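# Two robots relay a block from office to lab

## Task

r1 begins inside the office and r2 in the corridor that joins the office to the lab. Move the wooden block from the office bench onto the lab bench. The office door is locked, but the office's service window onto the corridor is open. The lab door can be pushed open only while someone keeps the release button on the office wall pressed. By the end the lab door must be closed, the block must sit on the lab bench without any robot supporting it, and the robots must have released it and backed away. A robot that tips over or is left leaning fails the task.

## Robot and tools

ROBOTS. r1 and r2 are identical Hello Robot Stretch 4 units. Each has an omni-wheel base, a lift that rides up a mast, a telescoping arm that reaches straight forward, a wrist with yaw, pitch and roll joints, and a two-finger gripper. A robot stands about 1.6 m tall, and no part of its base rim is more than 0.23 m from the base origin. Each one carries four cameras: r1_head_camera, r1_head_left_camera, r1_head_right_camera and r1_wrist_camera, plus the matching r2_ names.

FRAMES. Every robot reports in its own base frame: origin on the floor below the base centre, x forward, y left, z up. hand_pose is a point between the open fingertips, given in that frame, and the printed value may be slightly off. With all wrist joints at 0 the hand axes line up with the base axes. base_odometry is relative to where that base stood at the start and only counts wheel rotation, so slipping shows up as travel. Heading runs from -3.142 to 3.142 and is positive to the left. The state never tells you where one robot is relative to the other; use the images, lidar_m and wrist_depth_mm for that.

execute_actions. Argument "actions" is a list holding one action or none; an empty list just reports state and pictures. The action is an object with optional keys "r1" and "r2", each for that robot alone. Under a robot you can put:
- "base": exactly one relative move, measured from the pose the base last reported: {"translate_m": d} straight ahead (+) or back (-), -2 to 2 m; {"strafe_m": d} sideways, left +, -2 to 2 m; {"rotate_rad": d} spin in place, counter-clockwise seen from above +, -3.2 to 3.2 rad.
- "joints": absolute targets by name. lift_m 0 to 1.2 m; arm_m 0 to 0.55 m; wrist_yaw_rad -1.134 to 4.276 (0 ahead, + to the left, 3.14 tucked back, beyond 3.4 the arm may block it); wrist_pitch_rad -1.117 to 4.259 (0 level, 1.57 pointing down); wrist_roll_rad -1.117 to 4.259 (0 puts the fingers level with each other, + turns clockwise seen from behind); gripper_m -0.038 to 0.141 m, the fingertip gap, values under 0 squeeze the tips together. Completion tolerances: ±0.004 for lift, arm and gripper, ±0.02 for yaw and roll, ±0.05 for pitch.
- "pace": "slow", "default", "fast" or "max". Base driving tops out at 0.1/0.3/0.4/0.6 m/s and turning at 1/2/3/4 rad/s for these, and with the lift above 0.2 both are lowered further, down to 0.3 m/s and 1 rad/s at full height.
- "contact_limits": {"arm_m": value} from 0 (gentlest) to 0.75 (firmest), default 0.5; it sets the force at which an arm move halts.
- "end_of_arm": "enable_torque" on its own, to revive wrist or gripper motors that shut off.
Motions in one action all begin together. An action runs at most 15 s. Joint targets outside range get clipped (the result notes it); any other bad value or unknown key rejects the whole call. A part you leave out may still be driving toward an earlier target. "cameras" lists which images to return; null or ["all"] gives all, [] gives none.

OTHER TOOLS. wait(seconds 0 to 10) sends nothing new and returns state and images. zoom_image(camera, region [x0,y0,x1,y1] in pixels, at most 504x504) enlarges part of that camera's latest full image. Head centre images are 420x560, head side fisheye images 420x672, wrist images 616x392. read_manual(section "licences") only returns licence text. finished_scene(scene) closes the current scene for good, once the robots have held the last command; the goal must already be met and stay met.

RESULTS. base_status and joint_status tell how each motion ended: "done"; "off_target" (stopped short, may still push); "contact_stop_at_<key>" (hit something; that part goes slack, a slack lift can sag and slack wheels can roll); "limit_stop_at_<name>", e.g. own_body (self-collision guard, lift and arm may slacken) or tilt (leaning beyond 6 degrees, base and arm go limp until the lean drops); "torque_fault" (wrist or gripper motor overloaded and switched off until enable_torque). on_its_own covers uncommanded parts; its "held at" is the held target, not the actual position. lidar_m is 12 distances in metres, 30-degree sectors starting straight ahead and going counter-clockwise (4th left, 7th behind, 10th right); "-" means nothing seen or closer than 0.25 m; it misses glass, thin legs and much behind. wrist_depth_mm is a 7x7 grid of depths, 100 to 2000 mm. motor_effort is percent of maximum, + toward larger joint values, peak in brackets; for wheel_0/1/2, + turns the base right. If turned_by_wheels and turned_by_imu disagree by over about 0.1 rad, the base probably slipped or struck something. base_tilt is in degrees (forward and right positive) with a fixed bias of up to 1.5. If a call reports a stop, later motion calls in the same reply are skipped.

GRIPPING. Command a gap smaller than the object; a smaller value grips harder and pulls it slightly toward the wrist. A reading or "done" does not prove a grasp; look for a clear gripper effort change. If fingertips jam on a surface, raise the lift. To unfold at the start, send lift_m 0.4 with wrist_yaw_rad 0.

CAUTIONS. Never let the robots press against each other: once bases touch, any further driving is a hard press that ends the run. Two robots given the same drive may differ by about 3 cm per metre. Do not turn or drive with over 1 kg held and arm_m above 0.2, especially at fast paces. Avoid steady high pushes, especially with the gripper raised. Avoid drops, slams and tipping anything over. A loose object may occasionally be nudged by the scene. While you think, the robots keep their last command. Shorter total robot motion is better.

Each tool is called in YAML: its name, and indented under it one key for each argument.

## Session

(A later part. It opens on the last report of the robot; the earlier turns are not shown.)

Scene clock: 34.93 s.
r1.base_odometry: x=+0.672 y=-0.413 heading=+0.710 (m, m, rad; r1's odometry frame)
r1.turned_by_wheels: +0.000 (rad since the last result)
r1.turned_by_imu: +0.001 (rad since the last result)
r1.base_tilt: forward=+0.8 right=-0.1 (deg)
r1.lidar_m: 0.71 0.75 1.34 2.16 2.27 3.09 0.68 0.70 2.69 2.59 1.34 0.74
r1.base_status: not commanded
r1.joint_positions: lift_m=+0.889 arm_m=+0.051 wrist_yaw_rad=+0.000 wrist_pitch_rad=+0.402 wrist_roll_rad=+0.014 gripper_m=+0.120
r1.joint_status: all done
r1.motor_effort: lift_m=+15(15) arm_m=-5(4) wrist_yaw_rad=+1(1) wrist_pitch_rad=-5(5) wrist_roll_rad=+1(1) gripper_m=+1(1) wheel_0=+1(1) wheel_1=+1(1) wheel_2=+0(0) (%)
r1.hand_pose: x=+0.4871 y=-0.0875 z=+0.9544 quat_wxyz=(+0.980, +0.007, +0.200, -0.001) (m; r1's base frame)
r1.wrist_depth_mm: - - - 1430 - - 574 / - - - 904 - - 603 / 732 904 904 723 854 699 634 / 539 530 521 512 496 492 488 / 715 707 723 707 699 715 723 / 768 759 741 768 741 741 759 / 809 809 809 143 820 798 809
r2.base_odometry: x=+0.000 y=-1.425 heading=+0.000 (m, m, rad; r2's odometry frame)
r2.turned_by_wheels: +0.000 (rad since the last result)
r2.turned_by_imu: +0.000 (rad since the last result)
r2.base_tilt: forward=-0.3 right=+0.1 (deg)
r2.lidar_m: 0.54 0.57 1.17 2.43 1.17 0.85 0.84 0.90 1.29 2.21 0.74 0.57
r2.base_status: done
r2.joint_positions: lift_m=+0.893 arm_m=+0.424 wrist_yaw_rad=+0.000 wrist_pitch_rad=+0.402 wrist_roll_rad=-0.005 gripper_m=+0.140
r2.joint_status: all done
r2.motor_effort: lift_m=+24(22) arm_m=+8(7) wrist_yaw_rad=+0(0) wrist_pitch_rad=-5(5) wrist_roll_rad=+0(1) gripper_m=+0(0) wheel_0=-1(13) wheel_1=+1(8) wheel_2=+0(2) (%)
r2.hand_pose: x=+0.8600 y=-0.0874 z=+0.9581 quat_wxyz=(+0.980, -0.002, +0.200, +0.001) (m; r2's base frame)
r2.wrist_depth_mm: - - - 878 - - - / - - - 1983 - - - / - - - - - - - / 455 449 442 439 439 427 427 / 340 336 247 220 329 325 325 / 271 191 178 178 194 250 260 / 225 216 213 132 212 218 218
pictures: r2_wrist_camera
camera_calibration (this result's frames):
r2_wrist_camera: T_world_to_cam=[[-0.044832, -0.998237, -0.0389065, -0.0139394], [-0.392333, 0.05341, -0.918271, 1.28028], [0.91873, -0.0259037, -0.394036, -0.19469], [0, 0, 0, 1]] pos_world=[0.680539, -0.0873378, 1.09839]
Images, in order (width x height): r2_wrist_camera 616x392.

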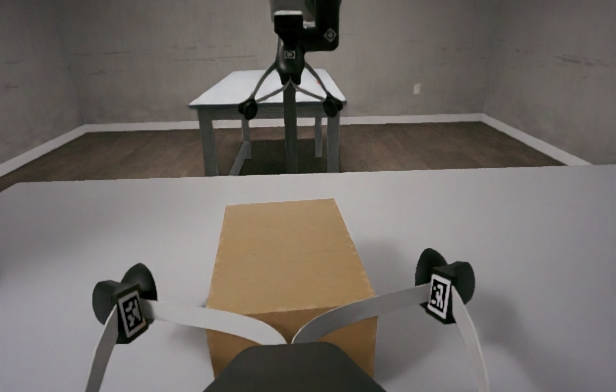

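execute_actions:
  actions:
    - {"r1":{"base":{"strafe_m":-0.35},"joints":{"gripper_m":-0.02,"wrist_pitch_rad":0,"lift_m":0.925},"pace":"max"},"r2":{"joints":{"gripper_m":0.02}}}
  cameras: []

execute_actions:
  actions:
    - {"r2":{"joints":{"lift_m":0.925},"pace":"fast"}}
  cameras: []

execute_actions:
  actions:
    - {"r1":{"base":{"strafe_m":-0.25},"pace":"max"},"r2":{"base":{"translate_m":-0.1},"joints":{"arm_m":0.004},"pace":"fast"}}
  cameras: ["r2_wrist_camera"]

execute_actions:
  actions:
    - {"r1":{"base":{"strafe_m":-1.0},"pace":"max"},"r2":{"base":{"strafe_m":1.33},"joints":{"wrist_yaw_rad":3.1},"pace":"max"}}
  cameras: ["r1_wrist_camera"]

Scene clock: 37.77 s.
r1.base_odometry: x=+0.901 y=-0.679 heading=+0.710 (m, m, rad; r1's odometry frame)
r1.turned_by_wheels: +0.000 (rad since the last result)
r1.turned_by_imu: +0.001 (rad since the last result)
r1.base_tilt: forward=+0.8 right=-0.1 (deg)
r1.lidar_m: 0.71 0.73 1.02 2.52 2.63 0.71 0.68 0.71 2.34 2.23 1.34 0.97
r1.base_status: done
r1.joint_positions: lift_m=+0.925 arm_m=+0.051 wrist_yaw_rad=+0.000 wrist_pitch_rad=+0.003 wrist_roll_rad=+0.014 gripper_m=-0.020
r1.joint_status: all done
r1.motor_effort: lift_m=+20(23) arm_m=-4(4) wrist_yaw_rad=+1(3) wrist_pitch_rad=-7(12) wrist_roll_rad=+1(1) gripper_m=-11(11) wheel_0=+3(14) wheel_1=+2(12) wheel_2=+0(1) (%)
r1.hand_pose: x=+0.5102 y=-0.0874 z=+1.1022 quat_wxyz=(+1.000, +0.007, +0.001, +0.000) (m; r1's base frame)
r1.wrist_depth_mm: - - - 991 668 661 661 / - - - - 661 661 654 / - - - - 654 661 661 / - - - - 647 640 654 / - - - - 654 647 640 / - 778 854 197 640 634 640 / 615 603 517 180 634 634 634
r2.base_odometry: x=+0.000 y=-1.425 heading=+0.000 (m, m, rad; r2's odometry frame)
r2.turned_by_wheels: +0.000 (rad since the last result)
r2.turned_by_imu: +0.000 (rad since the last result)
r2.base_tilt: forward=-0.1 right=+0.2 (deg)
r2.lidar_m: 0.54 0.59 1.21 2.44 1.15 0.88 0.85 0.90 1.30 2.23 0.76 0.55
r2.base_status: not commanded
r2.joint_positions: lift_m=+0.893 arm_m=+0.424 wrist_yaw_rad=+0.000 wrist_pitch_rad=+0.405 wrist_roll_rad=-0.005 gripper_m=+0.020
r2.joint_status: all done
r2.motor_effort: lift_m=+24(24) arm_m=+8(8) wrist_yaw_rad=+1(1) wrist_pitch_rad=-13(13) wrist_roll_rad=+0(0) gripper_m=-20(21) wheel_0=-1(1) wheel_1=+1(1) wheel_2=+0(0) (%)
r2.hand_pose: x=+0.8597 y=-0.0874 z=+0.9574 quat_wxyz=(+0.980, -0.002, +0.201, +0.000) (m; r2's base frame)
r2.wrist_depth_mm: - 854 - - - - - / - - - - - - - / - - - - - - - / 452 445 439 436 433 424 418 / 336 332 233 208 324 322 320 / 270 179 173 172 177 248 257 / 214 213 206 147 211 210 215
pictures: none
No camera images: the call's "cameras" was empty. Leave "cameras" out to get every camera's image.

Scene clock: 38.57 s.
r1.base_odometry: x=+0.901 y=-0.679 heading=+0.710 (m, m, rad; r1's odometry frame)
r1.turned_by_wheels: +0.000 (rad since the last result)
r1.turned_by_imu: +0.000 (rad since the last result)
r1.base_tilt: forward=+0.8 right=-0.1 (deg)
r1.lidar_m: 0.70 0.74 1.00 2.53 2.61 0.71 0.69 0.73 2.33 2.24 1.35 0.98
r1.base_status: not commanded
r1.joint_positions: lift_m=+0.925 arm_m=+0.051 wrist_yaw_rad=+0.000 wrist_pitch_rad=+0.003 wrist_roll_rad=+0.014 gripper_m=-0.020
r1.joint_status: not commanded
r1.motor_effort: lift_m=+20(20) arm_m=-4(5) wrist_yaw_rad=+1(0) wrist_pitch_rad=-7(6) wrist_roll_rad=+1(2) gripper_m=-13(11) wheel_0=+3(3) wheel_1=+2(1) wheel_2=+0(0) (%)
r1.hand_pose: x=+0.5102 y=-0.0874 z=+1.1022 quat_wxyz=(+1.000, +0.007, +0.001, +0.000) (m; r1's base frame)
r1.wrist_depth_mm: - - - 960 668 668 661 / - - - - 661 661 661 / - - - - 661 654 654 / - - - - 640 654 647 / - - - - 647 647 647 / - 676 946 197 634 640 647 / 615 603 512 180 634 634 634
r2.base_odometry: x=+0.000 y=-1.425 heading=+0.000 (m, m, rad; r2's odometry frame)
r2.turned_by_wheels: +0.000 (rad since the last result)
r2.turned_by_imu: +0.000 (rad since the last result)
r2.base_tilt: forward=-0.3 right=+0.1 (deg)
r2.lidar_m: 0.52 0.56 1.15 2.43 1.19 0.88 0.85 0.93 1.31 2.25 0.76 0.57
r2.base_status: not commanded
r2.joint_positions: lift_m=+0.925 arm_m=+0.424 wrist_yaw_rad=+0.000 wrist_pitch_rad=+0.405 wrist_roll_rad=-0.005 gripper_m=+0.020
r2.joint_status: all done
r2.motor_effort: lift_m=+25(25) arm_m=+8(8) wrist_yaw_rad=+1(0) wrist_pitch_rad=-12(14) wrist_roll_rad=+0(1) gripper_m=-21(20) wheel_0=-1(1) wheel_1=+1(1) wheel_2=+0(0) (%)
r2.hand_pose: x=+0.8597 y=-0.0874 z=+0.9893 quat_wxyz=(+0.980, -0.002, +0.201, +0.000) (m; r2's base frame)
r2.wrist_depth_mm: - 866 - - - - - / - - - - - - - / - - - - - - - / - - 1336 512 508 496 496 / 394 394 232 207 384 379 377 / 315 179 173 172 177 294 303 / 254 253 244 147 249 248 253
pictures: none
No camera images: the call's "cameras" was empty. Leave "cameras" out to get every camera's image.

Scene clock: 40.53 s.
r1.base_odometry: x=+1.063 y=-0.868 heading=+0.710 (m, m, rad; r1's odometry frame)
r1.turned_by_wheels: +0.000 (rad since the last result)
r1.turned_by_imu: +0.001 (rad since the last result)
r1.base_tilt: forward=+0.7 right=+0.0 (deg)
r1.lidar_m: 0.74 0.75 1.03 2.75 0.99 0.72 0.69 2.84 2.06 2.00 1.35 0.97
r1.base_status: done
r1.joint_positions: lift_m=+0.925 arm_m=+0.051 wrist_yaw_rad=+0.000 wrist_pitch_rad=+0.003 wrist_roll_rad=+0.014 gripper_m=-0.020
r1.joint_status: not commanded
r1.motor_effort: lift_m=+20(20) arm_m=-4(5) wrist_yaw_rad=+2(2) wrist_pitch_rad=-6(6) wrist_roll_rad=+1(0) gripper_m=-14(12) wheel_0=+2(14) wheel_1=-2(12) wheel_2=+0(0) (%)
r1.hand_pose: x=+0.5102 y=-0.0874 z=+1.1022 quat_wxyz=(+1.000, +0.007, +0.001, +0.000) (m; r1's base frame)
r1.wrist_depth_mm: - - 668 654 661 661 654 / - - 661 661 661 661 661 / - - 654 661 661 661 661 / - - 654 654 661 654 647 / - 1708 654 654 640 640 647 / - 976 634 198 640 640 647 / 621 603 634 180 634 634 634
r2.base_odometry: x=-0.100 y=-1.425 heading=+0.000 (m, m, rad; r2's odometry frame)
r2.turned_by_wheels: +0.000 (rad since the last result)
r2.turned_by_imu: -0.001 (rad since the last result)
r2.base_tilt: forward=-0.3 right=+0.1 (deg)
r2.lidar_m: 0.65 0.70 1.32 2.44 1.01 0.79 0.74 0.80 1.13 2.23 1.19 0.68
r2.base_status: done
r2.joint_positions: lift_m=+0.925 arm_m=+0.005 wrist_yaw_rad=+0.000 wrist_pitch_rad=+0.405 wrist_roll_rad=-0.005 gripper_m=+0.020
r2.joint_status: all done
r2.motor_effort: lift_m=+25(25) arm_m=-8(8) wrist_yaw_rad=+2(1) wrist_pitch_rad=-14(14) wrist_roll_rad=+0(0) gripper_m=-19(21) wheel_0=-1(7) wheel_1=-1(7) wheel_2=-2(10) (%)
r2.hand_pose: x=+0.4415 y=-0.0875 z=+0.9892 quat_wxyz=(+0.980, -0.002, +0.201, +0.000) (m; r2's base frame)
r2.wrist_depth_mm: 597 1499 - - - - - / 615 - - - - - 741 / 647 788 798 768 759 750 683 / 535 530 525 517 512 508 504 / 473 732 232 208 741 768 768 / 788 179 172 171 177 798 831 / 842 866 831 147 854 891 904
pictures: r2_wrist_camera
camera_calibration (this result's frames):
r2_wrist_camera: T_world_to_cam=[[-0.045297, -0.998221, -0.0387706, -0.0315114], [-0.395081, 0.0535471, -0.917084, 1.14472], [0.917529, -0.0262236, -0.396804, 0.205313], [0, 0, 0, 1]] pos_world=[0.26245, -0.0873678, 1.13005]
Images, in order (width x height): r2_wrist_camera 616x392.

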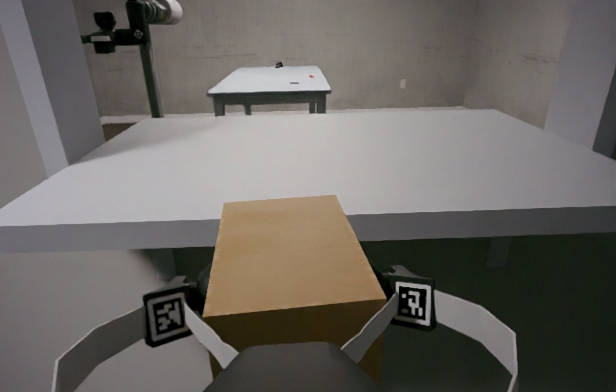

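Scene clock: 45.33 s.
r1.base_odometry: x=+1.715 y=-1.626 heading=+0.711 (m, m, rad; r1's odometry frame)
r1.turned_by_wheels: +0.001 (rad since the last result)
r1.turned_by_imu: +0.001 (rad since the last result)
r1.base_tilt: forward=+0.8 right=-0.1 (deg)
r1.lidar_m: 0.91 0.98 1.32 3.54 1.23 1.47 3.46 1.39 1.02 0.99 1.04 0.97
r1.base_status: done
r1.joint_positions: lift_m=+0.925 arm_m=+0.051 wrist_yaw_rad=+0.000 wrist_pitch_rad=+0.003 wrist_roll_rad=+0.014 gripper_m=-0.020
r1.joint_status: not commanded
r1.motor_effort: lift_m=+20(20) arm_m=-4(5) wrist_yaw_rad=+2(2) wrist_pitch_rad=-6(6) wrist_roll_rad=+1(1) gripper_m=-11(11) wheel_0=+5(14) wheel_1=+2(12) wheel_2=+0(1) (%)
r1.hand_pose: x=+0.5102 y=-0.0874 z=+1.1022 quat_wxyz=(+1.000, +0.007, +0.001, +0.000) (m; r1's base frame)
r1.wrist_depth_mm: 676 676 661 668 676 676 668 / 668 668 668 668 661 676 661 / 661 661 668 668 668 654 654 / 661 661 654 654 661 654 654 / 654 654 647 647 654 654 647 / 661 654 654 196 647 647 634 / 640 640 647 180 640 640 640
r2.base_odometry: x=-0.099 y=-0.095 heading=-0.001 (m, m, rad; r2's odometry frame)
r2.turned_by_wheels: +0.000 (rad since the last result)
r2.turned_by_imu: -0.002 (rad since the last result)
r2.base_tilt: forward=-0.3 right=+0.1 (deg)
r2.lidar_m: 0.91 0.95 1.14 1.10 0.98 0.81 0.76 0.79 1.08 3.10 1.19 0.97
r2.base_status: done
r2.joint_positions: lift_m=+0.925 arm_m=+0.005 wrist_yaw_rad=+3.100 wrist_pitch_rad=+0.405 wrist_roll_rad=-0.005 gripper_m=+0.020
r2.joint_status: all done
r2.motor_effort: lift_m=+25(25) arm_m=-7(8) wrist_yaw_rad=+0(15) wrist_pitch_rad=-13(14) wrist_roll_rad=+1(0) gripper_m=-21(20) wheel_0=+1(9) wheel_1=-1(13) wheel_2=+0(2) (%)
r2.hand_pose: x=-0.0851 y=+0.0984 z=+0.9893 quat_wxyz=(+0.020, -0.201, +0.002, +0.979) (m; r2's base frame)
r2.wrist_depth_mm: 768 798 798 831 831 788 778 / 798 831 854 866 891 831 842 / 809 891 917 931 931 866 878 / 842 946 946 931 991 931 946 / 904 991 233 207 1060 991 1008 / 946 178 173 171 177 1042 1078 / 252 1098 1138 147 1229 1160 1160
pictures: r1_wrist_camera
camera_calibration (this result's frames):
r1_wrist_camera: T_world_to_cam=[[0.0168766, -0.999506, -0.0265045, -0.0607764], [0.0445017, 0.0272329, -0.998638, 1.15061], [0.998867, 0.0156741, 0.0449393, -0.332255], [0, 0, 0, 1]] pos_world=[0.2817, -0.086873, 1.16236]
Images, in order (width x height): r1_wrist_camera 616x392.

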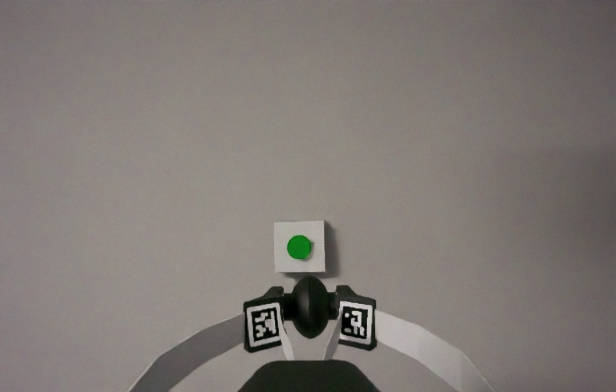

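execute_actions:
  actions:
    - {"r1":{"base":{"strafe_m":0.018},"joints":{"arm_m":0.39}},"r2":{"base":{"rotate_rad":-3.18},"pace":"fast"}}
  cameras: ["r1_wrist_camera","r2_head_left_camera"]

Scene clock: 48.70 s.
r1.base_odometry: x=+1.704 y=-1.613 heading=+0.710 (m, m, rad; r1's odometry frame)
r1.turned_by_wheels: +0.000 (rad since the last result)
r1.turned_by_imu: +0.001 (rad since the last result)
r1.base_tilt: forward=+0.9 right=-0.2 (deg)
r1.lidar_m: 0.90 0.97 1.34 3.53 1.24 1.41 3.44 1.43 1.06 1.01 1.08 0.98
r1.base_status: done
r1.joint_positions: lift_m=+0.925 arm_m=+0.389 wrist_yaw_rad=+0.000 wrist_pitch_rad=+0.002 wrist_roll_rad=+0.014 gripper_m=-0.020
r1.joint_status: all done
r1.motor_effort: lift_m=+20(20) arm_m=+5(6) wrist_yaw_rad=+1(1) wrist_pitch_rad=-3(6) wrist_roll_rad=+2(1) gripper_m=-10(11) wheel_0=-4(11) wheel_1=+1(11) wheel_2=+0(1) (%)
r1.hand_pose: x=+0.8486 y=-0.0874 z=+1.1024 quat_wxyz=(+1.000, +0.007, +0.001, +0.000) (m; r1's base frame)
r1.wrist_depth_mm: 332 329 330 327 329 325 325 / 330 330 329 325 325 325 325 / 325 325 327 322 324 320 322 / 325 324 324 320 319 320 320 / 319 322 322 281 317 317 317 / 319 319 320 197 317 317 317 / 319 317 315 180 315 315 315
r2.base_odometry: x=-0.099 y=-0.095 heading=+3.103 (m, m, rad; r2's odometry frame)
r2.turned_by_wheels: -3.179 (rad since the last result)
r2.turned_by_imu: -3.132 (rad since the last result)
r2.base_tilt: forward=-0.2 right=+0.1 (deg)
r2.lidar_m: 0.76 0.79 1.02 2.81 1.26 0.96 0.90 0.97 1.15 1.11 1.00 0.79
r2.base_status: done
r2.joint_positions: lift_m=+0.925 arm_m=+0.005 wrist_yaw_rad=+3.100 wrist_pitch_rad=+0.405 wrist_roll_rad=-0.005 gripper_m=+0.020
r2.joint_status: not commanded
r2.motor_effort: lift_m=+25(25) arm_m=-8(7) wrist_yaw_rad=+1(2) wrist_pitch_rad=-12(13) wrist_roll_rad=+0(0) gripper_m=-20(20) wheel_0=+2(9) wheel_1=+4(8) wheel_2=+2(7) (%)
r2.hand_pose: x=-0.0850 y=+0.0984 z=+0.9893 quat_wxyz=(+0.020, -0.201, +0.002, +0.979) (m; r2's base frame)
r2.wrist_depth_mm: 904 917 946 976 991 1025 1078 / 946 960 1008 1025 1060 1098 1118 / 991 1025 1042 1060 1138 1160 1182 / 1060 1098 1138 1118 1205 1255 1255 / 1138 1160 233 208 1229 1336 1366 / 1229 179 173 171 177 1430 1464 / 253 1308 1336 147 1336 1336 1366
pictures: r1_wrist_camera, r2_head_left_camera
camera_calibration (this result's frames):
r1_wrist_camera: T_world_to_cam=[[0.0169993, -0.999504, -0.0264936, -0.0665682], [0.0451451, 0.0272377, -0.998609, 1.13516], [0.998836, 0.0157796, 0.0455858, -0.670972], [0, 0, 0, 1]] pos_world=[0.620075, -0.0868667, 1.1624]
Images, in order (width x height): r1_wrist_camera 616x392, r2_head_left_camera 420x672.

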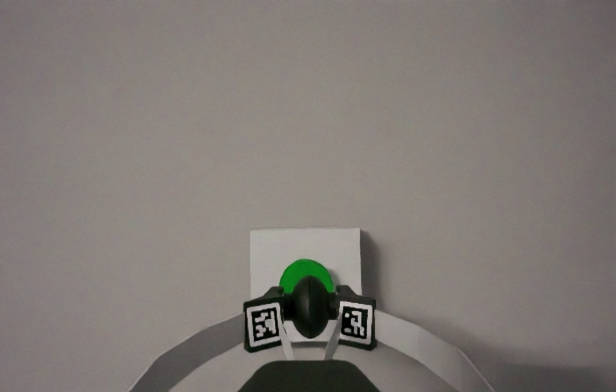

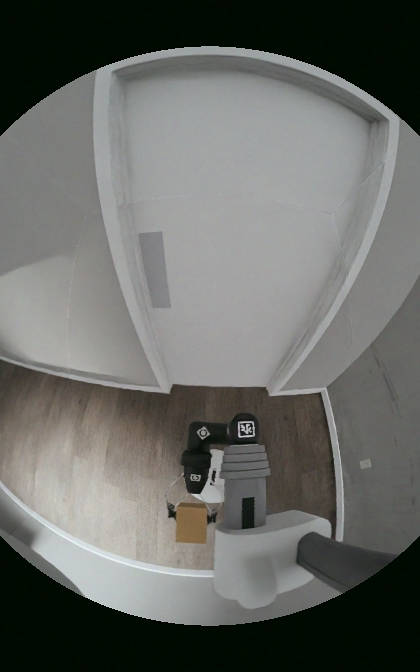

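execute_actions:
  actions:
    - {"r1":{"joints":{"arm_m":0.442,"lift_m":0.93},"pace":"slow","contact_limits":{"arm_m":0.3}},"r2":{"base":{"translate_m":0.52},"pace":"fast"}}
  cameras: []

Scene clock: 51.80 s.
r1.base_odometry: x=+1.704 y=-1.613 heading=+0.710 (m, m, rad; r1's odometry frame)
r1.turned_by_wheels: +0.000 (rad since the last result)
r1.turned_by_imu: +0.001 (rad since the last result)
r1.base_tilt: forward=+0.8 right=+0.0 (deg)
r1.lidar_m: 0.94 0.99 1.32 3.52 1.22 1.42 3.45 1.39 1.03 1.01 1.06 0.98
r1.base_status: not commanded
r1.joint_positions: lift_m=+0.930 arm_m=+0.440 wrist_yaw_rad=-0.007 wrist_pitch_rad=+0.002 wrist_roll_rad=+0.014 gripper_m=-0.020
r1.joint_status: all done
r1.on_its_own: wrist_yaw_rad is at rest, and its effort (+21) is outside its rest range (-13 to +13)
r1.motor_effort: lift_m=+21(21) arm_m=+12(11) wrist_yaw_rad=+21(21) wrist_pitch_rad=-3(5) wrist_roll_rad=+1(1) gripper_m=-6(11) wheel_0=-3(4) wheel_1=+2(2) wheel_2=-3(3) (%)
r1.contact_limits: arm_m 0.3
r1.hand_pose: x=+0.8987 y=-0.0893 z=+1.1074 quat_wxyz=(+1.000, +0.007, +0.001, -0.003) (m; r1's base frame)
r1.wrist_depth_mm: 281 281 281 279 282 279 279 / 277 278 278 277 276 278 277 / 276 278 276 276 277 276 274 / 273 273 274 273 273 272 272 / 271 271 271 232 271 271 271 / 268 270 268 208 232 271 270 / 267 267 230 156 267 267 266
r2.base_odometry: x=-0.619 y=-0.075 heading=+3.104 (m, m, rad; r2's odometry frame)
r2.turned_by_wheels: +0.000 (rad since the last result)
r2.turned_by_imu: +0.001 (rad since the last result)
r2.base_tilt: forward=-0.2 right=+0.1 (deg)
r2.lidar_m: 0.25 0.26 0.38 0.75 1.80 1.50 1.44 1.53 1.14 0.75 0.37 0.27
r2.base_status: done
r2.joint_positions: lift_m=+0.925 arm_m=+0.005 wrist_yaw_rad=+3.100 wrist_pitch_rad=+0.405 wrist_roll_rad=-0.005 gripper_m=+0.020
r2.joint_status: not commanded
r2.motor_effort: lift_m=+24(25) arm_m=-7(8) wrist_yaw_rad=+1(2) wrist_pitch_rad=-13(13) wrist_roll_rad=+0(1) gripper_m=-19(21) wheel_0=+1(7) wheel_1=+3(7) wheel_2=+2(12) (%)
r2.hand_pose: x=-0.0850 y=+0.0984 z=+0.9893 quat_wxyz=(+0.020, -0.201, +0.002, +0.979) (m; r2's base frame)
r2.wrist_depth_mm: 1366 1397 1366 1430 1499 1576 - / 1397 1499 1499 1537 1576 1618 1756 / 1464 1537 1576 1618 1708 1708 1808 / 1576 1661 1661 1708 1756 1921 1921 / 1661 1756 233 208 1863 1921 1983 / 1756 178 173 172 177 1576 1618 / 252 1397 1336 148 1366 1366 1366
pictures: none
No camera images: the call's "cameras" was empty. Leave "cameras" out to get every camera's image.

execute_actions:
  actions:
    - {"r2":{"base":{"translate_m":0.12},"pace":"slow"}}
  cameras: []

execute_actions:
  actions:
    - {"r2":{"base":{"translate_m":0.8}}}
  cameras: ["r2_head_left_camera"]

Scene clock: 54.63 s.
r1.base_odometry: x=+1.704 y=-1.613 heading=+0.710 (m, m, rad; r1's odometry frame)
r1.turned_by_wheels: +0.000 (rad since the last result)
r1.turned_by_imu: +0.001 (rad since the last result)
r1.base_tilt: forward=+0.8 right=+0.0 (deg)
r1.lidar_m: 0.94 0.99 1.34 3.54 1.23 1.41 3.43 1.39 1.04 1.02 1.06 0.98
r1.base_status: not commanded
r1.joint_positions: lift_m=+0.930 arm_m=+0.440 wrist_yaw_rad=-0.007 wrist_pitch_rad=+0.002 wrist_roll_rad=+0.014 gripper_m=-0.020
r1.joint_status: not commanded
r1.on_its_own: wrist_yaw_rad is at rest, and its effort (+21) is outside its rest range (-13 to +13)
r1.motor_effort: lift_m=+21(21) arm_m=+12(12) wrist_yaw_rad=+21(20) wrist_pitch_rad=-3(4) wrist_roll_rad=+0(1) gripper_m=-6(7) wheel_0=-3(3) wheel_1=+2(1) wheel_2=-3(3) (%)
r1.hand_pose: x=+0.8987 y=-0.0893 z=+1.1074 quat_wxyz=(+1.000, +0.007, +0.001, -0.003) (m; r1's base frame)
r1.wrist_depth_mm: 281 278 279 279 279 279 279 / 277 277 277 277 276 277 277 / 277 276 276 277 274 276 276 / 273 274 272 273 273 273 273 / 272 272 271 234 270 271 271 / 271 271 271 209 232 270 268 / 268 267 230 157 267 268 268
r2.base_odometry: x=-0.739 y=-0.071 heading=+3.104 (m, m, rad; r2's odometry frame)
r2.turned_by_wheels: +0.000 (rad since the last result)
r2.turned_by_imu: +0.001 (rad since the last result)
r2.base_tilt: forward=-0.2 right=+0.1 (deg)
r2.lidar_m: - 0.25 0.34 0.37 1.96 1.64 1.56 1.60 1.16 0.50 0.25 0.25
r2.base_status: done
r2.joint_positions: lift_m=+0.925 arm_m=+0.005 wrist_yaw_rad=+3.100 wrist_pitch_rad=+0.405 wrist_roll_rad=-0.005 gripper_m=+0.020
r2.joint_status: not commanded
r2.motor_effort: lift_m=+23(25) arm_m=-7(8) wrist_yaw_rad=+1(1) wrist_pitch_rad=-13(14) wrist_roll_rad=-1(0) gripper_m=-19(21) wheel_0=+5(16) wheel_1=+4(11) wheel_2=-5(12) (%)
r2.hand_pose: x=-0.0851 y=+0.0984 z=+0.9894 quat_wxyz=(+0.020, -0.201, +0.002, +0.979) (m; r2's base frame)
r2.wrist_depth_mm: 1397 1464 1499 1576 1618 - - / 1499 1576 1618 1661 1618 1808 1756 / 1576 1661 1661 1808 1808 1808 1983 / 1756 1756 1863 1808 1921 1983 - / 1808 1808 233 208 1983 - - / 1708 178 173 172 177 1576 1661 / 252 1366 1281 147 1336 1336 1366
pictures: none
No camera images: the call's "cameras" was empty. Leave "cameras" out to get every camera's image.

Scene clock: 58.77 s.
r1.base_odometry: x=+1.704 y=-1.613 heading=+0.710 (m, m, rad; r1's odometry frame)
r1.turned_by_wheels: +0.000 (rad since the last result)
r1.turned_by_imu: +0.002 (rad since the last result)
r1.base_tilt: forward=+0.7 right=+0.0 (deg)
r1.lidar_m: 0.93 0.99 1.34 3.52 1.22 1.42 3.43 1.40 1.05 1.01 1.05 0.99
r1.base_status: not commanded
r1.joint_positions: lift_m=+0.930 arm_m=+0.440 wrist_yaw_rad=-0.007 wrist_pitch_rad=+0.002 wrist_roll_rad=+0.014 gripper_m=-0.020
r1.joint_status: not commanded
r1.on_its_own: wrist_yaw_rad is at rest, and its effort (+21) is outside its rest range (-13 to +13)
r1.motor_effort: lift_m=+21(21) arm_m=+12(12) wrist_yaw_rad=+21(20) wrist_pitch_rad=-4(4) wrist_roll_rad=+0(1) gripper_m=-5(7) wheel_0=-3(3) wheel_1=+1(1) wheel_2=-3(3) (%)
r1.hand_pose: x=+0.8987 y=-0.0893 z=+1.1074 quat_wxyz=(+1.000, +0.007, +0.001, -0.003) (m; r1's base frame)
r1.wrist_depth_mm: 281 279 279 279 279 281 279 / 278 278 277 278 277 276 279 / 276 276 277 274 276 276 274 / 274 273 274 274 273 273 274 / 272 272 271 234 271 272 271 / 271 270 270 207 232 270 268 / 267 267 232 156 266 267 268
r2.base_odometry: x=-1.538 y=-0.041 heading=+3.104 (m, m, rad; r2's odometry frame)
r2.turned_by_wheels: +0.000 (rad since the last result)
r2.turned_by_imu: +0.000 (rad since the last result)
r2.base_tilt: forward=-0.2 right=+0.2 (deg)
r2.lidar_m: 1.89 1.20 0.87 0.87 0.83 0.70 2.32 0.56 0.25 0.25 1.53 0.25
r2.base_status: done
r2.joint_positions: lift_m=+0.925 arm_m=+0.005 wrist_yaw_rad=+3.100 wrist_pitch_rad=+0.405 wrist_roll_rad=-0.005 gripper_m=+0.020
r2.joint_status: not commanded
r2.motor_effort: lift_m=+23(23) arm_m=-7(7) wrist_yaw_rad=+1(1) wrist_pitch_rad=-13(13) wrist_roll_rad=+1(0) gripper_m=-20(19) wheel_0=+5(17) wheel_1=+0(11) wheel_2=-3(16) (%)
r2.hand_pose: x=-0.0851 y=+0.0984 z=+0.9894 quat_wxyz=(+0.020, -0.201, +0.002, +0.979) (m; r2's base frame)
r2.wrist_depth_mm: - - - - - 683 691 / - - - - - 707 741 / - - - - - 768 788 / - - - - - 820 842 / 1921 - 233 208 854 878 917 / 1661 179 173 172 177 904 976 / 252 1397 1308 147 991 1008 1078
pictures: r2_head_left_camera
Images, in order (width x height): r2_head_left_camera 420x672.

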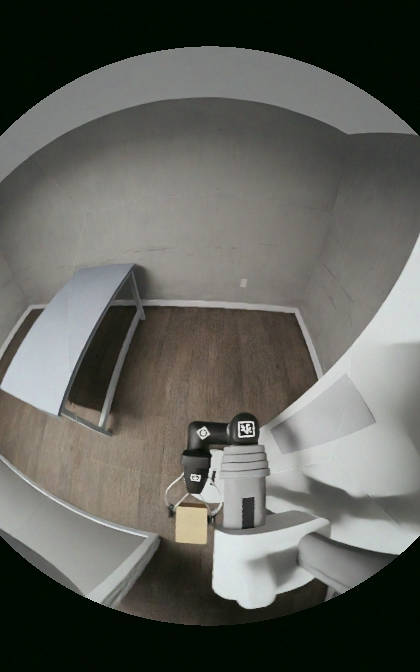

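execute_actions:
  actions:
    - {"r2":{"base":{"translate_m":0.62},"joints":{"wrist_yaw_rad":0}},"r1":{"joints":{"arm_m":0.05}}}
  cameras: []

execute_actions:
  actions:
    - {"r2":{"base":{"rotate_rad":1.6},"pace":"fast"}}
  cameras: []

execute_actions:
  actions:
    - {"r2":{"base":{"translate_m":0.15},"joints":{"arm_m":0.45,"lift_m":0.79},"pace":"fast"}}
  cameras: ["r2_head_left_camera"]

Scene clock: 62.87 s.
r1.base_odometry: x=+1.704 y=-1.613 heading=+0.710 (m, m, rad; r1's odometry frame)
r1.turned_by_wheels: +0.000 (rad since the last result)
r1.turned_by_imu: +0.002 (rad since the last result)
r1.base_tilt: forward=+0.8 right=+0.0 (deg)
r1.lidar_m: 0.90 0.99 1.32 3.54 1.20 1.42 3.44 1.39 1.05 1.01 1.06 0.98
r1.base_status: not commanded
r1.joint_positions: lift_m=+0.930 arm_m=+0.051 wrist_yaw_rad=+0.000 wrist_pitch_rad=+0.002 wrist_roll_rad=+0.014 gripper_m=-0.020
r1.joint_status: all done
r1.motor_effort: lift_m=+21(21) arm_m=-5(9) wrist_yaw_rad=+2(21) wrist_pitch_rad=-5(5) wrist_roll_rad=+1(0) gripper_m=-11(11) wheel_0=-3(3) wheel_1=+2(2) wheel_2=-3(3) (%)
r1.hand_pose: x=+0.5102 y=-0.0874 z=+1.1072 quat_wxyz=(+1.000, +0.007, +0.001, +0.000) (m; r1's base frame)
r1.wrist_depth_mm: 683 668 668 668 668 676 668 / 676 668 668 668 661 661 661 / 661 668 676 654 654 661 654 / 661 668 661 661 654 661 661 / 661 654 654 603 647 654 647 / 654 654 640 198 640 647 640 / 640 647 634 181 647 640 640
r2.base_odometry: x=-2.158 y=-0.018 heading=+3.105 (m, m, rad; r2's odometry frame)
r2.turned_by_wheels: +0.000 (rad since the last result)
r2.turned_by_imu: +0.001 (rad since the last result)
r2.base_tilt: forward=-0.3 right=+0.2 (deg)
r2.lidar_m: 1.26 1.22 0.85 0.80 0.87 0.88 0.98 1.17 1.18 1.13 1.20 1.31
r2.base_status: done
r2.joint_positions: lift_m=+0.925 arm_m=+0.005 wrist_yaw_rad=+0.000 wrist_pitch_rad=+0.405 wrist_roll_rad=-0.005 gripper_m=+0.020
r2.joint_status: all done
r2.motor_effort: lift_m=+23(23) arm_m=-7(7) wrist_yaw_rad=+0(8) wrist_pitch_rad=-13(13) wrist_roll_rad=+0(1) gripper_m=-20(19) wheel_0=+2(7) wheel_1=+3(6) wheel_2=+1(12) (%)
r2.hand_pose: x=+0.4414 y=-0.0873 z=+0.9894 quat_wxyz=(+0.980, -0.002, +0.201, +0.001) (m; r2's base frame)
r2.wrist_depth_mm: 931 931 946 976 991 991 1008 / 976 1008 1008 1025 1060 1042 1060 / 1042 1060 1042 1098 1098 1098 1160 / 1098 1118 1098 1118 1182 1182 1205 / 1160 1182 233 208 1229 1281 1308 / 1229 179 173 172 177 1336 1430 / 1336 1336 1308 147 1336 1366 1336
pictures: none
No camera images: the call's "cameras" was empty. Leave "cameras" out to get every camera's image.

Scene clock: 65.03 s.
r1.base_odometry: x=+1.704 y=-1.613 heading=+0.710 (m, m, rad; r1's odometry frame)
r1.turned_by_wheels: +0.000 (rad since the last result)
r1.turned_by_imu: +0.001 (rad since the last result)
r1.base_tilt: forward=+0.9 right=+0.0 (deg)
r1.lidar_m: 0.90 0.98 1.33 3.56 1.22 1.40 3.43 1.40 1.04 1.01 1.05 0.97
r1.base_status: not commanded
r1.joint_positions: lift_m=+0.930 arm_m=+0.051 wrist_yaw_rad=+0.000 wrist_pitch_rad=+0.002 wrist_roll_rad=+0.014 gripper_m=-0.020
r1.joint_status: not commanded
r1.motor_effort: lift_m=+21(21) arm_m=-5(5) wrist_yaw_rad=+3(2) wrist_pitch_rad=-5(5) wrist_roll_rad=+1(1) gripper_m=-13(12) wheel_0=-3(3) wheel_1=+1(2) wheel_2=-3(3) (%)
r1.hand_pose: x=+0.5102 y=-0.0874 z=+1.1072 quat_wxyz=(+1.000, +0.007, +0.001, +0.000) (m; r1's base frame)
r1.wrist_depth_mm: 676 668 676 668 668 668 668 / 676 668 668 654 668 661 668 / 668 661 668 661 661 661 668 / 661 661 654 661 647 661 661 / 654 654 647 615 661 654 654 / 654 647 661 198 640 654 647 / 647 640 640 180 640 640 647
r2.base_odometry: x=-2.158 y=-0.018 heading=-1.579 (m, m, rad; r2's odometry frame)
r2.turned_by_wheels: +1.599 (rad since the last result)
r2.turned_by_imu: +1.575 (rad since the last result)
r2.base_tilt: forward=-0.2 right=+0.1 (deg)
r2.lidar_m: 0.79 0.88 1.19 1.17 1.27 1.14 1.12 1.18 1.31 1.27 1.13 0.84
r2.base_status: done
r2.joint_positions: lift_m=+0.925 arm_m=+0.005 wrist_yaw_rad=+0.000 wrist_pitch_rad=+0.405 wrist_roll_rad=-0.005 gripper_m=+0.020
r2.joint_status: not commanded
r2.motor_effort: lift_m=+23(23) arm_m=-7(7) wrist_yaw_rad=+0(1) wrist_pitch_rad=-13(13) wrist_roll_rad=+0(0) gripper_m=-21(22) wheel_0=-3(6) wheel_1=-2(8) wheel_2=-2(8) (%)
r2.hand_pose: x=+0.4414 y=-0.0874 z=+0.9894 quat_wxyz=(+0.980, -0.002, +0.201, +0.001) (m; r2's base frame)
r2.wrist_depth_mm: - - - - - - 1661 / 1983 - - - - - 1708 / 1983 - 1308 1336 1281 1281 1255 / 1863 904 917 891 878 878 866 / 732 723 233 207 699 759 759 / 1537 179 173 172 177 1576 1576 / 1366 1308 1308 148 1336 1366 1366
pictures: none
No camera images: the call's "cameras" was empty. Leave "cameras" out to get every camera's image.

Scene clock: 67.03 s.
r1.base_odometry: x=+1.704 y=-1.613 heading=+0.710 (m, m, rad; r1's odometry frame)
r1.turned_by_wheels: +0.000 (rad since the last result)
r1.turned_by_imu: +0.001 (rad since the last result)
r1.base_tilt: forward=+0.8 right=-0.1 (deg)
r1.lidar_m: 0.89 0.98 1.33 3.55 1.21 1.40 3.45 1.40 1.03 1.01 1.07 0.98
r1.base_status: not commanded
r1.joint_positions: lift_m=+0.930 arm_m=+0.051 wrist_yaw_rad=+0.000 wrist_pitch_rad=+0.002 wrist_roll_rad=+0.014 gripper_m=-0.020
r1.joint_status: not commanded
r1.motor_effort: lift_m=+21(21) arm_m=-5(5) wrist_yaw_rad=+2(1) wrist_pitch_rad=-5(5) wrist_roll_rad=+1(0) gripper_m=-14(10) wheel_0=-3(3) wheel_1=+2(2) wheel_2=-3(3) (%)
r1.hand_pose: x=+0.5102 y=-0.0874 z=+1.1072 quat_wxyz=(+1.000, +0.007, +0.001, +0.000) (m; r1's base frame)
r1.wrist_depth_mm: 668 676 676 676 676 668 668 / 676 676 668 668 661 661 661 / 668 661 668 668 654 661 661 / 654 668 661 654 654 654 654 / 661 661 647 615 654 661 654 / 640 654 647 197 647 654 647 / 647 640 647 180 647 647 634
r2.base_odometry: x=-2.159 y=-0.168 heading=-1.579 (m, m, rad; r2's odometry frame)
r2.turned_by_wheels: +0.000 (rad since the last result)
r2.turned_by_imu: +0.000 (rad since the last result)
r2.base_tilt: forward=-0.2 right=+0.2 (deg)
r2.lidar_m: 0.68 0.71 1.20 1.11 1.27 1.31 1.27 1.36 1.30 1.25 0.94 0.68
r2.base_status: done
r2.joint_positions: lift_m=+0.790 arm_m=+0.449 wrist_yaw_rad=+0.000 wrist_pitch_rad=+0.405 wrist_roll_rad=-0.005 gripper_m=+0.020
r2.joint_status: all done
r2.motor_effort: lift_m=+19(23) arm_m=+8(5) wrist_yaw_rad=-1(2) wrist_pitch_rad=-12(15) wrist_roll_rad=+1(0) gripper_m=-20(20) wheel_0=+2(5) wheel_1=+1(8) wheel_2=+3(11) (%)
r2.hand_pose: x=+0.8847 y=-0.0873 z=+0.8548 quat_wxyz=(+0.980, -0.002, +0.201, +0.001) (m; r2's base frame)
r2.wrist_depth_mm: 1983 - - - - - 1756 / 1983 - - - - - 1808 / 1863 - - - - 798 788 / 569 574 554 554 549 539 535 / 430 427 233 208 415 410 407 / 342 178 173 171 177 319 325 / 274 273 265 147 270 268 274
pictures: r2_head_left_camera
Images, in order (width x height): r2_head_left_camera 420x672.

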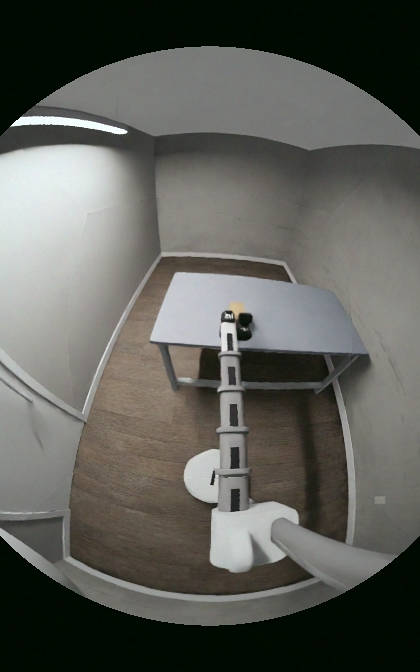

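execute_actions:
  actions:
    - {"r2":{"joints":{"lift_m":0.738}}}
  cameras: []

execute_actions:
  actions:
    - {"r2":{"joints":{"gripper_m":0.12}}}
  cameras: []

execute_actions:
  actions:
    - {"r2":{"base":{"translate_m":-0.22},"joints":{"arm_m":0.01,"wrist_pitch_rad":0},"pace":"fast"}}
  cameras: ["r2_head_left_camera"]

zoom_image:
  camera: "r2_head_left_camera"
  region: [0,280,200,560]

Scene clock: 68.70 s.
r1.base_odometry: x=+1.704 y=-1.613 heading=+0.710 (m, m, rad; r1's odometry frame)
r1.turned_by_wheels: +0.000 (rad since the last result)
r1.turned_by_imu: +0.001 (rad since the last result)
r1.base_tilt: forward=+0.9 right=+0.0 (deg)
r1.lidar_m: 0.89 0.98 1.34 3.54 1.25 1.40 3.44 1.42 1.04 1.02 1.06 0.98
r1.base_status: not commanded
r1.joint_positions: lift_m=+0.930 arm_m=+0.051 wrist_yaw_rad=+0.000 wrist_pitch_rad=+0.002 wrist_roll_rad=+0.014 gripper_m=-0.020
r1.joint_status: not commanded
r1.motor_effort: lift_m=+21(21) arm_m=-5(4) wrist_yaw_rad=+2(2) wrist_pitch_rad=-5(4) wrist_roll_rad=+0(1) gripper_m=-12(13) wheel_0=-3(3) wheel_1=+1(1) wheel_2=-3(3) (%)
r1.hand_pose: x=+0.5102 y=-0.0874 z=+1.1072 quat_wxyz=(+1.000, +0.007, +0.001, +0.000) (m; r1's base frame)
r1.wrist_depth_mm: 676 676 676 676 668 668 654 / 676 676 668 661 661 661 654 / 668 661 661 661 654 654 661 / 668 668 654 668 654 647 661 / 668 647 654 621 647 654 654 / 647 654 647 197 647 640 647 / 647 647 640 180 640 640 640
r2.base_odometry: x=-2.159 y=-0.168 heading=-1.579 (m, m, rad; r2's odometry frame)
r2.turned_by_wheels: +0.000 (rad since the last result)
r2.turned_by_imu: +0.000 (rad since the last result)
r2.base_tilt: forward=-0.2 right=+0.1 (deg)
r2.lidar_m: 0.68 0.72 1.21 1.14 1.23 1.31 1.25 1.34 1.32 1.28 0.97 0.68
r2.base_status: not commanded
r2.joint_positions: lift_m=+0.738 arm_m=+0.449 wrist_yaw_rad=+0.000 wrist_pitch_rad=+0.405 wrist_roll_rad=-0.005 gripper_m=+0.020
r2.joint_status: all done
r2.motor_effort: lift_m=+19(19) arm_m=+8(8) wrist_yaw_rad=-1(0) wrist_pitch_rad=-13(13) wrist_roll_rad=+0(0) gripper_m=-20(21) wheel_0=+2(2) wheel_1=+0(1) wheel_2=+3(2) (%)
r2.hand_pose: x=+0.8847 y=-0.0873 z=+0.8028 quat_wxyz=(+0.980, -0.002, +0.201, +0.001) (m; r2's base frame)
r2.wrist_depth_mm: 1983 - - - - - 1708 / 1983 - - - - - 1708 / 654 647 647 640 621 615 597 / 442 436 430 427 424 418 415 / 329 329 232 207 317 317 314 / 263 179 173 172 177 245 255 / 212 211 204 147 208 206 213
pictures: none
No camera images: the call's "cameras" was empty. Leave "cameras" out to get every camera's image.

Scene clock: 70.57 s.
r1.base_odometry: x=+1.704 y=-1.613 heading=+0.710 (m, m, rad; r1's odometry frame)
r1.turned_by_wheels: +0.000 (rad since the last result)
r1.turned_by_imu: +0.001 (rad since the last result)
r1.base_tilt: forward=+0.8 right=-0.1 (deg)
r1.lidar_m: 0.90 0.99 1.36 3.54 1.22 1.40 3.43 1.41 1.04 1.01 1.06 0.95
r1.base_status: not commanded
r1.joint_positions: lift_m=+0.930 arm_m=+0.051 wrist_yaw_rad=+0.000 wrist_pitch_rad=+0.002 wrist_roll_rad=+0.014 gripper_m=-0.020
r1.joint_status: not commanded
r1.motor_effort: lift_m=+21(21) arm_m=-5(5) wrist_yaw_rad=+2(3) wrist_pitch_rad=-5(5) wrist_roll_rad=+1(0) gripper_m=-13(12) wheel_0=-3(3) wheel_1=+2(2) wheel_2=-3(3) (%)
r1.hand_pose: x=+0.5102 y=-0.0874 z=+1.1072 quat_wxyz=(+1.000, +0.007, +0.001, +0.000) (m; r1's base frame)
r1.wrist_depth_mm: 676 668 668 668 668 668 661 / 668 668 661 661 661 661 654 / 668 668 661 661 661 654 654 / 647 661 654 661 661 654 654 / 647 654 661 609 647 647 634 / 647 654 647 197 640 640 640 / 640 640 647 180 647 634 634
r2.base_odometry: x=-2.159 y=-0.168 heading=-1.579 (m, m, rad; r2's odometry frame)
r2.turned_by_wheels: +0.000 (rad since the last result)
r2.turned_by_imu: +0.000 (rad since the last result)
r2.base_tilt: forward=-0.1 right=+0.2 (deg)
r2.lidar_m: 0.67 0.72 1.21 1.12 1.24 1.34 1.29 1.35 1.33 1.27 0.92 0.70
r2.base_status: not commanded
r2.joint_positions: lift_m=+0.738 arm_m=+0.449 wrist_yaw_rad=+0.000 wrist_pitch_rad=+0.402 wrist_roll_rad=-0.005 gripper_m=+0.120
r2.joint_status: all done
r2.motor_effort: lift_m=+19(19) arm_m=+8(8) wrist_yaw_rad=+0(0) wrist_pitch_rad=-4(13) wrist_roll_rad=+0(1) gripper_m=+0(17) wheel_0=+2(2) wheel_1=+0(0) wheel_2=+3(3) (%)
r2.hand_pose: x=+0.8850 y=-0.0875 z=+0.8036 quat_wxyz=(+0.980, -0.002, +0.200, +0.000) (m; r2's base frame)
r2.wrist_depth_mm: 1983 - - - - - 1661 / 1983 - - - - - 1756 / 691 668 654 647 634 621 621 / 449 445 439 382 433 424 421 / 334 330 240 215 324 320 319 / 266 208 182 187 195 258 256 / 221 213 209 139 213 215 214
pictures: none
No camera images: the call's "cameras" was empty. Leave "cameras" out to get every camera's image.

Scene clock: 72.57 s.
r1.base_odometry: x=+1.704 y=-1.613 heading=+0.710 (m, m, rad; r1's odometry frame)
r1.turned_by_wheels: +0.000 (rad since the last result)
r1.turned_by_imu: +0.001 (rad since the last result)
r1.base_tilt: forward=+0.9 right=-0.1 (deg)
r1.lidar_m: 0.90 0.95 1.35 3.55 1.22 1.40 3.44 1.40 1.06 1.00 1.06 0.97
r1.base_status: not commanded
r1.joint_positions: lift_m=+0.930 arm_m=+0.051 wrist_yaw_rad=+0.000 wrist_pitch_rad=+0.002 wrist_roll_rad=+0.014 gripper_m=-0.020
r1.joint_status: not commanded
r1.motor_effort: lift_m=+21(21) arm_m=-4(5) wrist_yaw_rad=+2(1) wrist_pitch_rad=-6(5) wrist_roll_rad=+1(0) gripper_m=-12(11) wheel_0=-3(3) wheel_1=+2(1) wheel_2=-3(3) (%)
r1.hand_pose: x=+0.5102 y=-0.0874 z=+1.1072 quat_wxyz=(+1.000, +0.007, +0.001, +0.000) (m; r1's base frame)
r1.wrist_depth_mm: 676 668 676 683 676 676 661 / 661 668 683 661 668 654 661 / 661 661 661 668 654 661 661 / 661 668 654 661 654 647 647 / 654 661 661 615 647 654 647 / 647 654 654 198 640 647 647 / 647 634 634 180 634 640 634
r2.base_odometry: x=-2.157 y=+0.052 heading=-1.579 (m, m, rad; r2's odometry frame)
r2.turned_by_wheels: +0.000 (rad since the last result)
r2.turned_by_imu: -0.001 (rad since the last result)
r2.base_tilt: forward=-0.2 right=+0.1 (deg)
r2.lidar_m: 0.88 0.95 1.19 1.19 1.24 1.09 1.04 1.12 1.31 1.25 1.23 0.91
r2.base_status: done
r2.joint_positions: lift_m=+0.738 arm_m=+0.011 wrist_yaw_rad=+0.000 wrist_pitch_rad=+0.002 wrist_roll_rad=-0.005 gripper_m=+0.120
r2.joint_status: all done
r2.motor_effort: lift_m=+19(19) arm_m=-8(8) wrist_yaw_rad=+1(2) wrist_pitch_rad=-6(10) wrist_roll_rad=+0(0) gripper_m=-2(2) wheel_0=-1(8) wheel_1=+0(9) wheel_2=-1(12) (%)
r2.hand_pose: x=+0.4708 y=-0.0875 z=+0.9157 quat_wxyz=(+1.000, -0.002, +0.001, +0.000) (m; r2's base frame)
r2.wrist_depth_mm: - - - - - - 1708 / - - - - - - 1661 / 1921 - - - - - 1661 / 1983 - - - - - 1756 / 1921 - 1397 1229 1182 1138 1078 / 820 208 683 676 683 691 723 / 1618 699 - 139 - - 1708
pictures: r2_head_left_camera
Images, in order (width x height): r2_head_left_camera 420x672.

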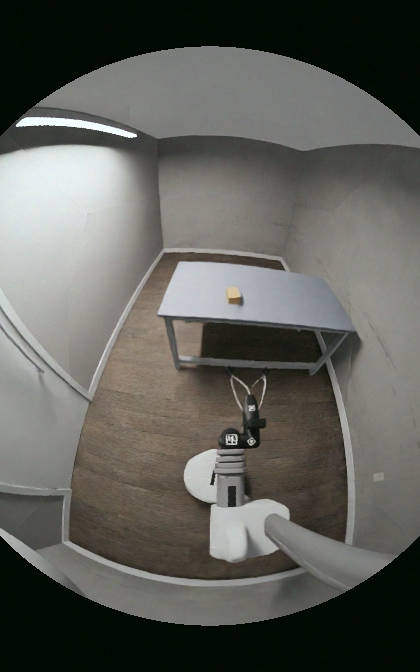

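Region (0, 280, 200, 560) of r2_head_left_camera's 420x672 image, scaled by 1.800, with more detail than that image has; it fills the left 360 columns of this view, and the rest is white.

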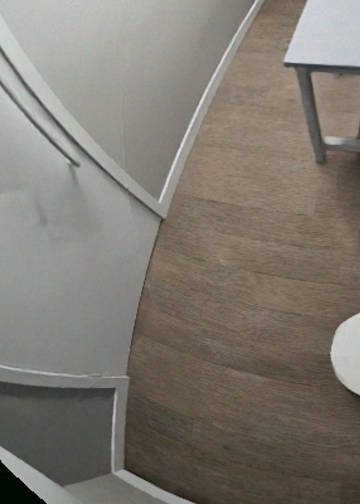

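finished_scene:
  scene: 2

The scene is finished: the task was done.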